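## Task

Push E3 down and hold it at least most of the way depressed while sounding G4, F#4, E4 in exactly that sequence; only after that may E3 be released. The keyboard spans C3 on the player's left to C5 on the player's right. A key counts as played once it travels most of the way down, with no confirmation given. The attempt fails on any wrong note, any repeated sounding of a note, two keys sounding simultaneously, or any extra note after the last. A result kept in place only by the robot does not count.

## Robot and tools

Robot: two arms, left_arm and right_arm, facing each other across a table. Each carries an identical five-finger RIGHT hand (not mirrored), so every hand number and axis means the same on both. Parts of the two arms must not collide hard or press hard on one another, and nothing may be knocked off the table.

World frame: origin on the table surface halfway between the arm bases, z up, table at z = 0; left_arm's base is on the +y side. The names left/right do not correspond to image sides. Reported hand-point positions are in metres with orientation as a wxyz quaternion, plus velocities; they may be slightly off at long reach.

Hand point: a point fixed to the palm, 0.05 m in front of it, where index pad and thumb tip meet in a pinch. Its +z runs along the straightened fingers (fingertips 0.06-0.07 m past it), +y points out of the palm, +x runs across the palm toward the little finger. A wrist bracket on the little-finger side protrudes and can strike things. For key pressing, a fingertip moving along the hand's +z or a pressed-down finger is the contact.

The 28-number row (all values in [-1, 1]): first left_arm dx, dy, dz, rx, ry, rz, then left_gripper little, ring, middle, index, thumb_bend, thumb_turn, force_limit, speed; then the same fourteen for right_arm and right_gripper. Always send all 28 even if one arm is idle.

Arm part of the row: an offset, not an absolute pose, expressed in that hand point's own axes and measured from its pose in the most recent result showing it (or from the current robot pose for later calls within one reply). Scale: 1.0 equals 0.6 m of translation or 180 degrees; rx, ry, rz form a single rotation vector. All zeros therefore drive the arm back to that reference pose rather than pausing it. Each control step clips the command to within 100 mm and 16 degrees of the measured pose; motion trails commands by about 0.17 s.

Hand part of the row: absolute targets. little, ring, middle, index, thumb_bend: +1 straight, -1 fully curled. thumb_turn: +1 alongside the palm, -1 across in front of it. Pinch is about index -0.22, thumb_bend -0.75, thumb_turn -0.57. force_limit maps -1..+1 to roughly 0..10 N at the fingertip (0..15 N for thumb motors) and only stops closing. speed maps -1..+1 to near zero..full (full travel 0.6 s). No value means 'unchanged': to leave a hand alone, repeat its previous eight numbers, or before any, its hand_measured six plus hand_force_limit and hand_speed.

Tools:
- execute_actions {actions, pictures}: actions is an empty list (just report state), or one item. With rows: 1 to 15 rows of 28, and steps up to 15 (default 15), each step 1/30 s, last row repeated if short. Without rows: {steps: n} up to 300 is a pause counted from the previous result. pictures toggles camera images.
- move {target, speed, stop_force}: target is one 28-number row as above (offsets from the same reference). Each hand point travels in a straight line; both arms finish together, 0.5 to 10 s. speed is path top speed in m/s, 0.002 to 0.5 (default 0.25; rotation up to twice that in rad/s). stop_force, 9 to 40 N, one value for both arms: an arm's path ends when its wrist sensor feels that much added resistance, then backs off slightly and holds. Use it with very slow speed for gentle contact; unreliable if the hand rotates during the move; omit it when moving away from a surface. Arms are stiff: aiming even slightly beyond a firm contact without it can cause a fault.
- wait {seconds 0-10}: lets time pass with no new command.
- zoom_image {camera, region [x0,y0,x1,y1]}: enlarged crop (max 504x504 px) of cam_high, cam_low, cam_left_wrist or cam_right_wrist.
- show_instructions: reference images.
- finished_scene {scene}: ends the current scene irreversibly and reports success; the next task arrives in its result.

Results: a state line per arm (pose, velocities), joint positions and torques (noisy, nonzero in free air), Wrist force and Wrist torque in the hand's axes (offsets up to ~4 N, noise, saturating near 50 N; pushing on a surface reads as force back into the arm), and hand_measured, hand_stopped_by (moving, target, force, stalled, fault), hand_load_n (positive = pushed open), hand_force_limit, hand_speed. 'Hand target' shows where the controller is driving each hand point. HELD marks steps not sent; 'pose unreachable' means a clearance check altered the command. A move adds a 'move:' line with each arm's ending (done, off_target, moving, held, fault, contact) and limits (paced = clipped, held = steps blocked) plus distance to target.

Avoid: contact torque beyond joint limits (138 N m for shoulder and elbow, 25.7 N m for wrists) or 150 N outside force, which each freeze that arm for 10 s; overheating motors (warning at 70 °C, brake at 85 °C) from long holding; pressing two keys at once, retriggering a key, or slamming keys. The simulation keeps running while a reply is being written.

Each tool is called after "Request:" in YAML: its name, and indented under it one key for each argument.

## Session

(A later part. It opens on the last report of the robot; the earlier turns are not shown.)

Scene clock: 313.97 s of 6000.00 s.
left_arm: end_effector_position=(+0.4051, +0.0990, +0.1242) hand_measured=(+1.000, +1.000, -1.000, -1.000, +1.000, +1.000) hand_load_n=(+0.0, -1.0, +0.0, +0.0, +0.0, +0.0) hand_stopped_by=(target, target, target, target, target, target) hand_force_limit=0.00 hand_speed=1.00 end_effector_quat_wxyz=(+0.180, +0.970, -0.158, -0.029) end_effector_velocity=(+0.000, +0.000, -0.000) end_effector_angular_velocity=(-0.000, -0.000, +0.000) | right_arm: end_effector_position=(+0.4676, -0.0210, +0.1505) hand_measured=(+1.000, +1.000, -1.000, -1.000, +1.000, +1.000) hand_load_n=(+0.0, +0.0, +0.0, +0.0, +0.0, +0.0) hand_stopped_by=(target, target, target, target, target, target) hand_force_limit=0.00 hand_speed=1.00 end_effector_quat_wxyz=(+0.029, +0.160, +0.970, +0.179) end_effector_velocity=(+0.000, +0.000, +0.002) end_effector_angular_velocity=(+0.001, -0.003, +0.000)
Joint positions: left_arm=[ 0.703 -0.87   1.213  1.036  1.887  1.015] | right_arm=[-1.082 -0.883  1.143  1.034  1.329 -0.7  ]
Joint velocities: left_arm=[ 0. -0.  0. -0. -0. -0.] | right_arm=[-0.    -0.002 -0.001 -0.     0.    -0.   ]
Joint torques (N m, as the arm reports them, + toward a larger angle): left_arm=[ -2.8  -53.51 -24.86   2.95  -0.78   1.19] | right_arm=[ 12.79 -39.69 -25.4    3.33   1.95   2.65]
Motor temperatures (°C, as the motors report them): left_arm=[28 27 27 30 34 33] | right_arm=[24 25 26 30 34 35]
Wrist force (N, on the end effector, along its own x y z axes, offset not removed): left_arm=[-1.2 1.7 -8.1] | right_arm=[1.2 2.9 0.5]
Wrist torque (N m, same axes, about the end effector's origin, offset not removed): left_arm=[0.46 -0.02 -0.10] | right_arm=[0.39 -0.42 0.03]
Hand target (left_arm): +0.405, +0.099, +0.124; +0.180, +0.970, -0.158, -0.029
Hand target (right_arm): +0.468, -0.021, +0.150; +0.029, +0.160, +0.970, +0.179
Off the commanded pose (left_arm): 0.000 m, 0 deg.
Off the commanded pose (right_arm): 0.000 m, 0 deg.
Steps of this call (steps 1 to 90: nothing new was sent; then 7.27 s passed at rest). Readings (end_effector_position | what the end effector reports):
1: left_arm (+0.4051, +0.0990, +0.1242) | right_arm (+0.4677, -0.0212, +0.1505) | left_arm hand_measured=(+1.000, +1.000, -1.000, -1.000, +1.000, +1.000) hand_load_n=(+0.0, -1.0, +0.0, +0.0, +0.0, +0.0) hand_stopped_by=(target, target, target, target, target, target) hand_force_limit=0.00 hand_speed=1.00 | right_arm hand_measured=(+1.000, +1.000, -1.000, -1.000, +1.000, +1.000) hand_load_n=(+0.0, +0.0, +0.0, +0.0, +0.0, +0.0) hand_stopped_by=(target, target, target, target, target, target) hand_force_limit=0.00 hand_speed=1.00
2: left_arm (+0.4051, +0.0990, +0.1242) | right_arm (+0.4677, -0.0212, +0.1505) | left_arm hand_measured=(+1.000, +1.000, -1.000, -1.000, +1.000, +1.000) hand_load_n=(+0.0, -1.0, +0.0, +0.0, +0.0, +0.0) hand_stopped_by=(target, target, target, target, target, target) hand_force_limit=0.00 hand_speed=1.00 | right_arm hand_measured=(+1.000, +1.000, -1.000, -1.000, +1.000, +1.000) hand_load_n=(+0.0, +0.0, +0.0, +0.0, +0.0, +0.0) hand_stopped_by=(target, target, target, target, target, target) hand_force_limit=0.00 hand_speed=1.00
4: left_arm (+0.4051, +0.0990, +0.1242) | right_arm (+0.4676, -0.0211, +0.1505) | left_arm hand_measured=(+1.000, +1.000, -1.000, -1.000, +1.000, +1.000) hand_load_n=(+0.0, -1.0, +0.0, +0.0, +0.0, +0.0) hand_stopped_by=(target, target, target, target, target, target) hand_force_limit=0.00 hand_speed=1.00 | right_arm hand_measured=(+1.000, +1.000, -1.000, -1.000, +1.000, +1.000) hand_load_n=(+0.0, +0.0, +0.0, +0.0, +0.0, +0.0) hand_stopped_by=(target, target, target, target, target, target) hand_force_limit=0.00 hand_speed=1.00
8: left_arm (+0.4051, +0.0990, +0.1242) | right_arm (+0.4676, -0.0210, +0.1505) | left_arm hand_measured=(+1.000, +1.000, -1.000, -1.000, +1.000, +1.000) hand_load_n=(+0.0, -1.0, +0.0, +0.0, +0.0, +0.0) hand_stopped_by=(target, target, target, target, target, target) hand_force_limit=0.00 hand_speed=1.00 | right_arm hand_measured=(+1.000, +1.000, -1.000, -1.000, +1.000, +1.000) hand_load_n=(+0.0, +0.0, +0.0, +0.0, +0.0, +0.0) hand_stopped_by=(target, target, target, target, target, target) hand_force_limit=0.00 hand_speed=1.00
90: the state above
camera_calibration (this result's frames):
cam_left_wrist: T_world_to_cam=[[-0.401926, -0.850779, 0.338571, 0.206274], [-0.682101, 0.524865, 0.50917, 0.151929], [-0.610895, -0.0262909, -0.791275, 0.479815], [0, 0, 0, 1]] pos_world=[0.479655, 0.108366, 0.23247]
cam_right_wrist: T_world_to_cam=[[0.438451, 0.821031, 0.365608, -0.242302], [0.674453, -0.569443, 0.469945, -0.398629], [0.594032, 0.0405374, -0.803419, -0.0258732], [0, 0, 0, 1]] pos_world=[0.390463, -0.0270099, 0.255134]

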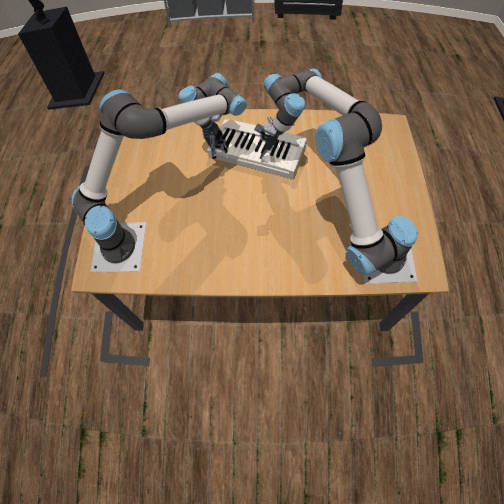

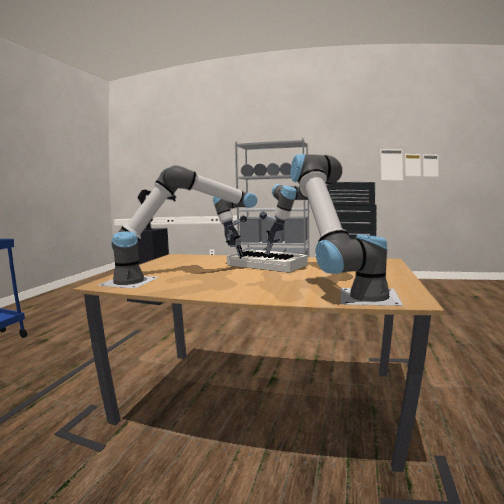

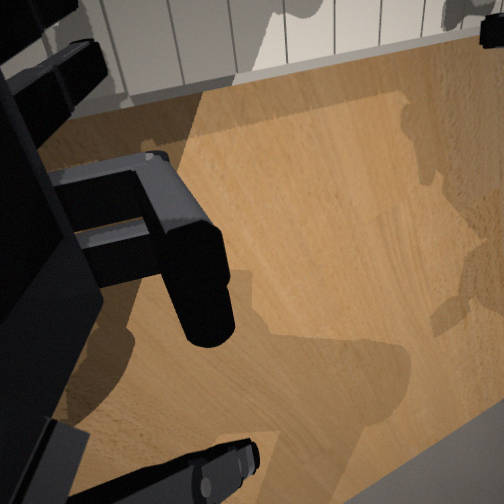

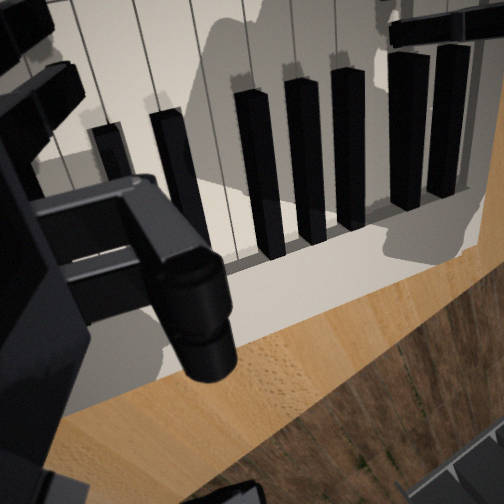

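Request:
move:
  target: [0,0,0,0,0,0,1,1,-1,-1,1,1,0,1, 0,-0.01225,0.0319,0,0,0,1,1,-1,-1,1,1,0,1]
  speed: 0.05

Request:
move:
  target: [0,0,0,0,0,0,1,1,-1,-1,1,1,0,1, 0,-0.00597,0.01556,0,0,0,1,1,-1,-1,1,1,0,1]
  speed: 0.005
  stop_force: 9

Scene clock: 319.53 s of 6000.00 s.
left_arm: end_effector_position=(+0.4051, +0.0990, +0.1242) hand_measured=(+1.000, +1.000, -1.000, -1.000, +1.000, +1.000) hand_load_n=(+0.0, -1.0, +0.0, +0.0, +0.0, +0.0) hand_stopped_by=(target, target, target, target, target, target) hand_force_limit=0.00 hand_speed=1.00 end_effector_quat_wxyz=(+0.180, +0.970, -0.158, -0.029) end_effector_velocity=(+0.000, +0.000, -0.000) end_effector_angular_velocity=(-0.000, -0.000, +0.001) | right_arm: end_effector_position=(+0.4676, -0.0210, +0.1302) hand_measured=(+1.000, +1.000, -1.000, -1.000, +1.000, +1.000) hand_load_n=(+0.0, +0.0, +0.0, +0.0, +0.0, +0.0) hand_stopped_by=(target, target, target, target, target, target) hand_force_limit=0.00 hand_speed=1.00 end_effector_quat_wxyz=(+0.029, +0.160, +0.970, +0.179) end_effector_velocity=(+0.001, +0.000, -0.001) end_effector_angular_velocity=(+0.001, -0.002, -0.000)
Joint positions: left_arm=[ 0.703 -0.87   1.213  1.036  1.887  1.015] | right_arm=[-1.082 -0.869  1.172  0.99   1.329 -0.7  ]
Joint velocities: left_arm=[ 0.001  0.     0.    -0.001  0.     0.   ] | right_arm=[ 0.     0.002  0.    -0.005  0.     0.   ]
Joint torques (N m, as the arm reports them, + toward a larger angle): left_arm=[ -2.64 -53.7  -24.54   3.02  -0.84   1.23] | right_arm=[ 13.72 -39.77  -9.4   -0.16   1.45   0.94]
Motor temperatures (°C, as the motors report them): left_arm=[28 27 27 30 34 33] | right_arm=[24 25 26 30 34 35]
Wrist force (N, on the end effector, along its own x y z axes, offset not removed): left_arm=[-2.1 1.3 -10.4] | right_arm=[1.8 2.3 -0.9]
Wrist torque (N m, same axes, about the end effector's origin, offset not removed): left_arm=[0.48 0.12 -0.18] | right_arm=[0.40 -0.28 0.03]
Hand target (left_arm): +0.405, +0.099, +0.124; +0.180, +0.970, -0.158, -0.029
Hand target (right_arm): +0.468, -0.021, +0.130; +0.029, +0.160, +0.970, +0.179
Off the commanded pose (left_arm): 0.000 m, 0 deg.
Off the commanded pose (right_arm): 0.000 m, 0 deg.
After step 90, 1.70 s passed at rest.
move: done
camera_calibration (this result's frames):
cam_left_wrist: T_world_to_cam=[[-0.401926, -0.850779, 0.338571, 0.206274], [-0.682101, 0.524865, 0.50917, 0.151929], [-0.610895, -0.0262908, -0.791275, 0.479815], [0, 0, 0, 1]] pos_world=[0.479655, 0.108366, 0.23247]
cam_right_wrist: T_world_to_cam=[[0.438454, 0.821041, 0.365581, -0.234894], [0.674454, -0.56943, 0.46996, -0.389116], [0.594029, 0.040512, -0.803423, -0.0421418], [0, 0, 0, 1]] pos_world=[0.390465, -0.0270092, 0.234884]

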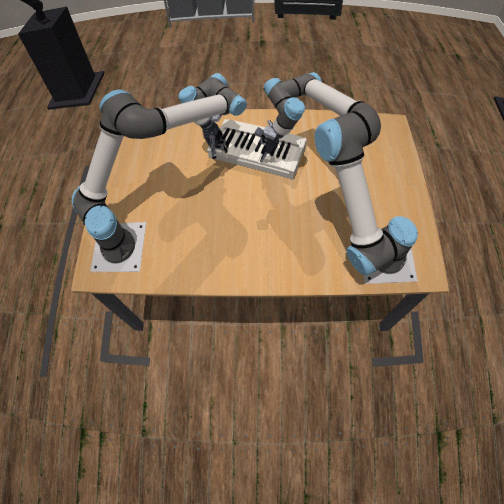

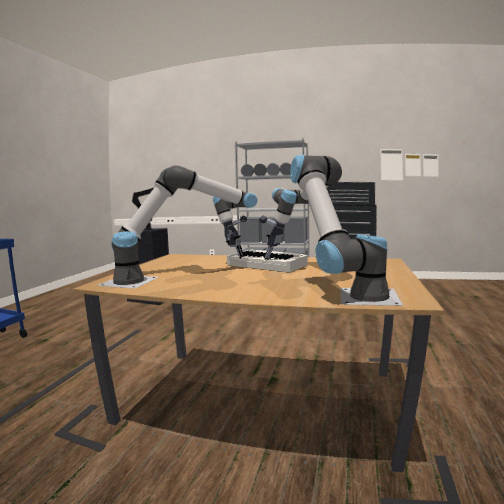

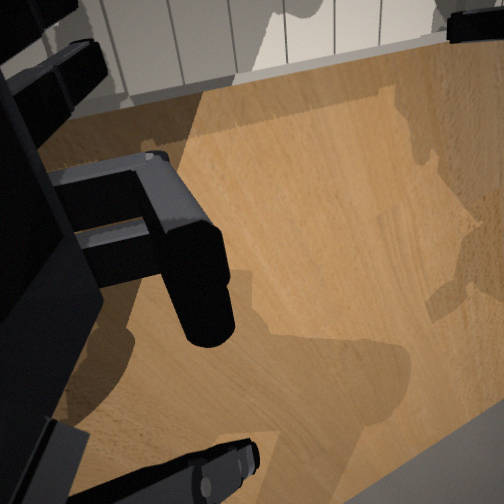

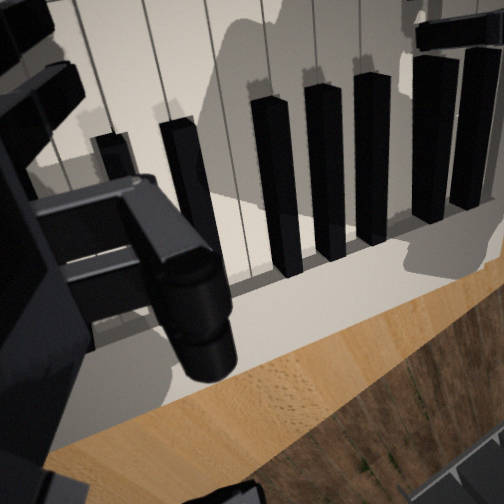

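Scene clock: 320.90 s of 6000.00 s.
left_arm: end_effector_position=(+0.4051, +0.0990, +0.1242) hand_measured=(+1.000, +1.000, -1.000, -1.000, +1.000, +1.000) hand_load_n=(+0.0, -0.5, +0.0, +0.0, +0.0, +0.0) hand_stopped_by=(target, target, target, target, target, target) hand_force_limit=0.00 hand_speed=1.00 end_effector_quat_wxyz=(+0.180, +0.970, -0.158, -0.029) end_effector_velocity=(-0.000, -0.000, +0.000) end_effector_angular_velocity=(+0.001, +0.001, -0.000) | right_arm: end_effector_position=(+0.4675, -0.0210, +0.1252) hand_measured=(+1.000, +1.000, -1.000, -1.000, +1.000, +1.000) hand_load_n=(+0.0, -1.5, +0.0, +0.0, +0.0, +0.0) hand_stopped_by=(target, target, target, target, target, target) hand_force_limit=0.00 hand_speed=1.00 end_effector_quat_wxyz=(+0.029, +0.160, +0.970, +0.179) end_effector_velocity=(-0.000, -0.001, +0.002) end_effector_angular_velocity=(-0.001, +0.001, -0.001)
Joint positions: left_arm=[ 0.703 -0.87   1.213  1.036  1.887  1.015] | right_arm=[-1.082 -0.865  1.179  0.98   1.329 -0.7  ]
Joint velocities: left_arm=[-0.     0.    -0.     0.001 -0.    -0.   ] | right_arm=[-0.001 -0.002 -0.002  0.005 -0.     0.   ]
Joint torques (N m, as the arm reports them, + toward a larger angle): left_arm=[ -2.72 -53.12 -24.67   2.94  -0.94   1.24] | right_arm=[ 13.1  -48.76 -21.86   1.86   1.65   0.7 ]
Motor temperatures (°C, as the motors report them): left_arm=[28 27 27 30 34 33] | right_arm=[24 25 26 30 34 35]
Wrist force (N, on the end effector, along its own x y z axes, offset not removed): left_arm=[-2.0 -0.2 -7.0] | right_arm=[3.0 4.5 -13.2]
Wrist torque (N m, same axes, about the end effector's origin, offset not removed): left_arm=[0.16 -0.15 -0.29] | right_arm=[1.04 0.26 0.23]
Hand target (left_arm): +0.405, +0.099, +0.124; +0.180, +0.970, -0.158, -0.029
Hand target (right_arm): +0.468, -0.021, +0.126; +0.029, +0.160, +0.970, +0.179
Off the commanded pose (left_arm): 0.000 m, 0 deg.
Off the commanded pose (right_arm): 0.005 m, 0 deg.
move: contact (right_arm)
camera_calibration (this result's frames):
cam_left_wrist: T_world_to_cam=[[-0.401926, -0.850779, 0.338571, 0.206274], [-0.682102, 0.524865, 0.50917, 0.151929], [-0.610895, -0.026291, -0.791275, 0.479815], [0, 0, 0, 1]] pos_world=[0.479655, 0.108366, 0.23247]
cam_right_wrist: T_world_to_cam=[[0.438533, 0.821088, 0.36538, -0.233027], [0.674561, -0.569369, 0.46988, -0.386778], [0.593849, 0.0404132, -0.803561, -0.0460403], [0, 0, 0, 1]] pos_world=[0.390436, -0.0270225, 0.229886]

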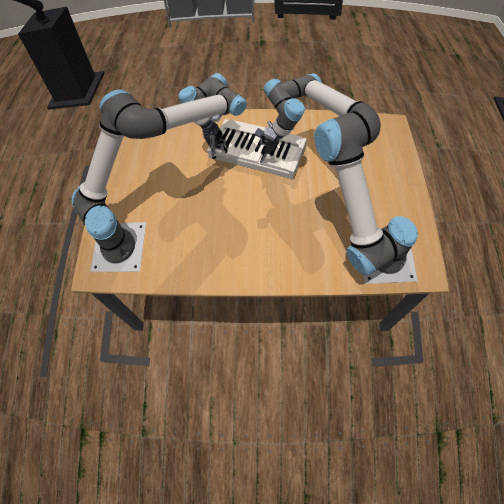

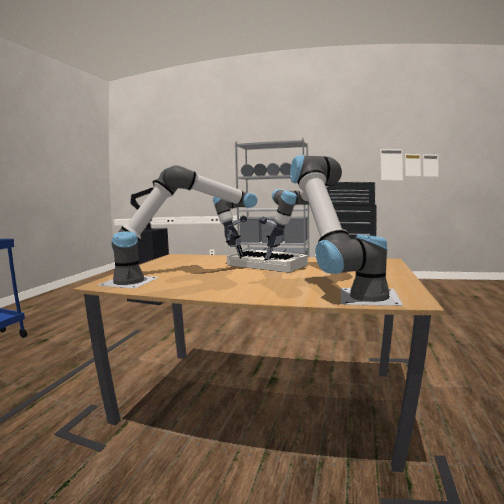

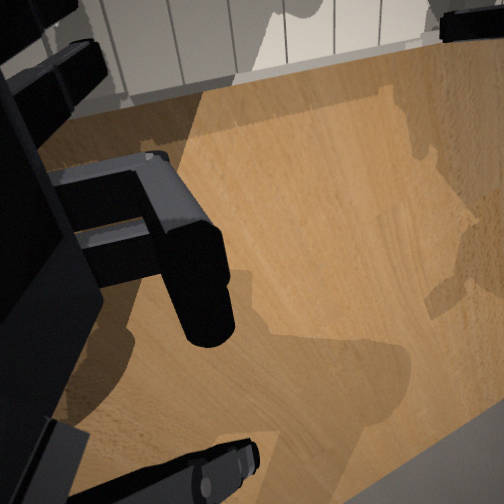

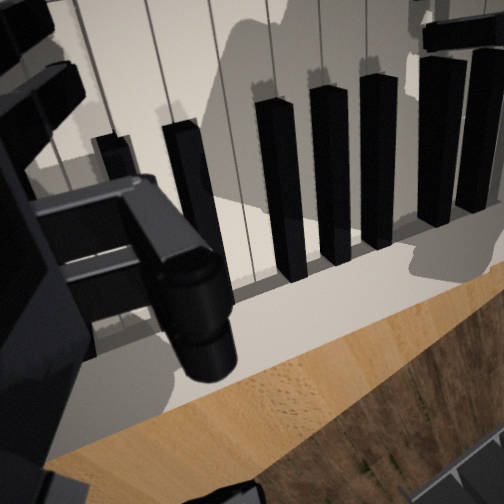

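E4 bottomed out at z=0.1252. Lifting both hands clear.

Request:
move:
  target: [0,0.0239,-0.0622,0,0,0,1,1,-1,-1,1,1,0,1, 0,0.0239,-0.0622,0,0,0,1,1,-1,-1,1,1,0,1]
  speed: 0.08

Scene clock: 325.77 s of 6000.00 s.
left_arm: end_effector_position=(+0.4052, +0.0990, +0.1639) hand_measured=(+1.000, +1.000, -1.000, -1.000, +1.000, +1.000) hand_load_n=(+0.0, +0.0, +0.0, +0.0, +0.0, +0.0) hand_stopped_by=(target, target, target, target, target, target) hand_force_limit=0.00 hand_speed=1.00 end_effector_quat_wxyz=(+0.180, +0.970, -0.158, -0.029) end_effector_velocity=(-0.000, -0.000, +0.002) end_effector_angular_velocity=(-0.000, -0.000, -0.001) | right_arm: end_effector_position=(+0.4675, -0.0210, +0.1649) hand_measured=(+1.000, +1.000, -1.000, -1.000, +1.000, +1.000) hand_load_n=(+0.0, +0.0, +0.0, +0.0, +0.0, +0.0) hand_stopped_by=(target, target, target, target, target, target) hand_force_limit=0.00 hand_speed=1.00 end_effector_quat_wxyz=(+0.029, +0.160, +0.970, +0.179) end_effector_velocity=(+0.000, -0.000, +0.001) end_effector_angular_velocity=(-0.001, +0.002, -0.001)
Joint positions: left_arm=[ 0.703 -0.9    1.159  1.121  1.887  1.015] | right_arm=[-1.082 -0.892  1.121  1.065  1.329 -0.7  ]
Joint velocities: left_arm=[-0.001 -0.001 -0.004  0.005 -0.     0.001] | right_arm=[-0.     0.    -0.004  0.006 -0.     0.001]
Joint torques (N m, as the arm reports them, + toward a larger angle): left_arm=[  5.6  -59.1  -28.73   4.85   0.33   2.57] | right_arm=[  6.72 -58.66 -24.81   3.3   -0.93  -1.53]
Motor temperatures (°C, as the motors report them): left_arm=[28 27 27 30 34 33] | right_arm=[24 25 26 30 34 35]
Wrist force (N, on the end effector, along its own x y z axes, offset not removed): left_arm=[-2.1 -0.6 1.7] | right_arm=[1.4 2.8 0.4]
Wrist torque (N m, same axes, about the end effector's origin, offset not removed): left_arm=[-0.35 0.05 -0.28] | right_arm=[0.29 -0.34 0.01]
Hand target (left_arm): +0.405, +0.099, +0.164; +0.180, +0.970, -0.158, -0.029
Hand target (right_arm): +0.468, -0.021, +0.165; +0.029, +0.160, +0.970, +0.179
Off the commanded pose (left_arm): 0.000 m, 0 deg.
Off the commanded pose (right_arm): 0.000 m, 0 deg.
After step 90, 0.90 s passed at rest.
move: done
camera_calibration (this result's frames):
cam_left_wrist: T_world_to_cam=[[-0.401737, -0.850867, 0.338575, 0.192803], [-0.682188, 0.524717, 0.509206, 0.131758], [-0.610923, -0.0264055, -0.79125, 0.511294], [0, 0, 0, 1]] pos_world=[0.479701, 0.108415, 0.272191]
cam_right_wrist: T_world_to_cam=[[0.438632, 0.821026, 0.365402, -0.247601], [0.674506, -0.569462, 0.469846, -0.405405], [0.593838, 0.040376, -0.803571, -0.0141098], [0, 0, 0, 1]] pos_world=[0.390433, -0.027006, 0.269614]

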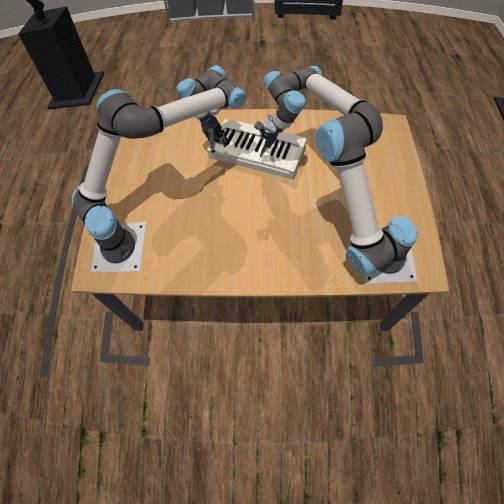

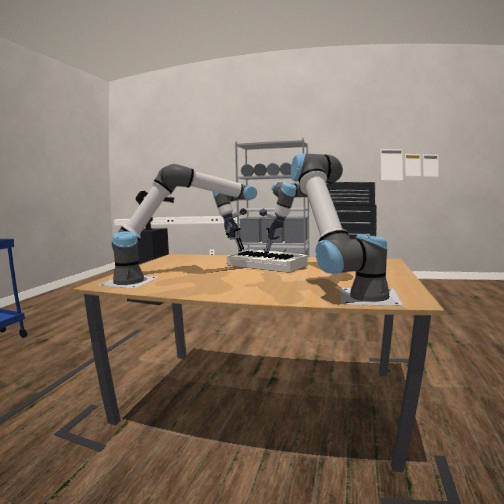

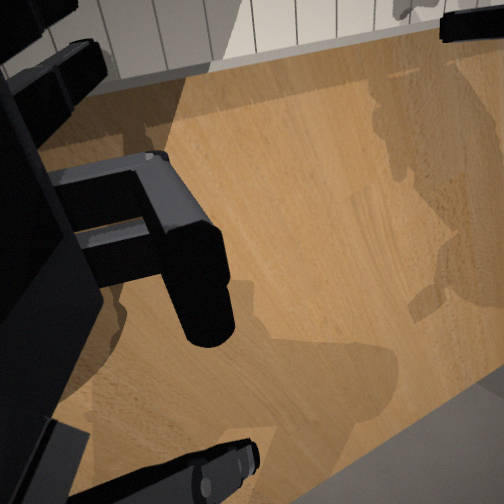

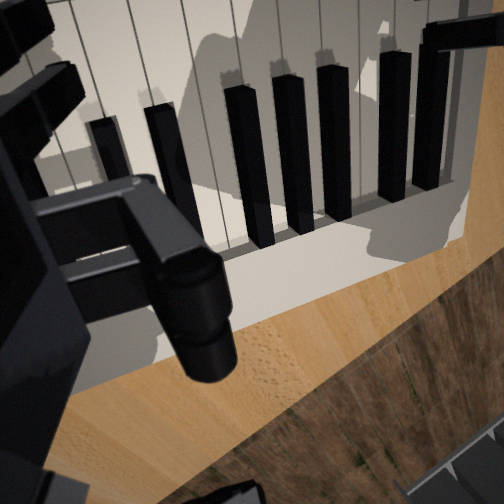

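Request:
finished_scene:
  scene: 2

The scene is finished: the task was done.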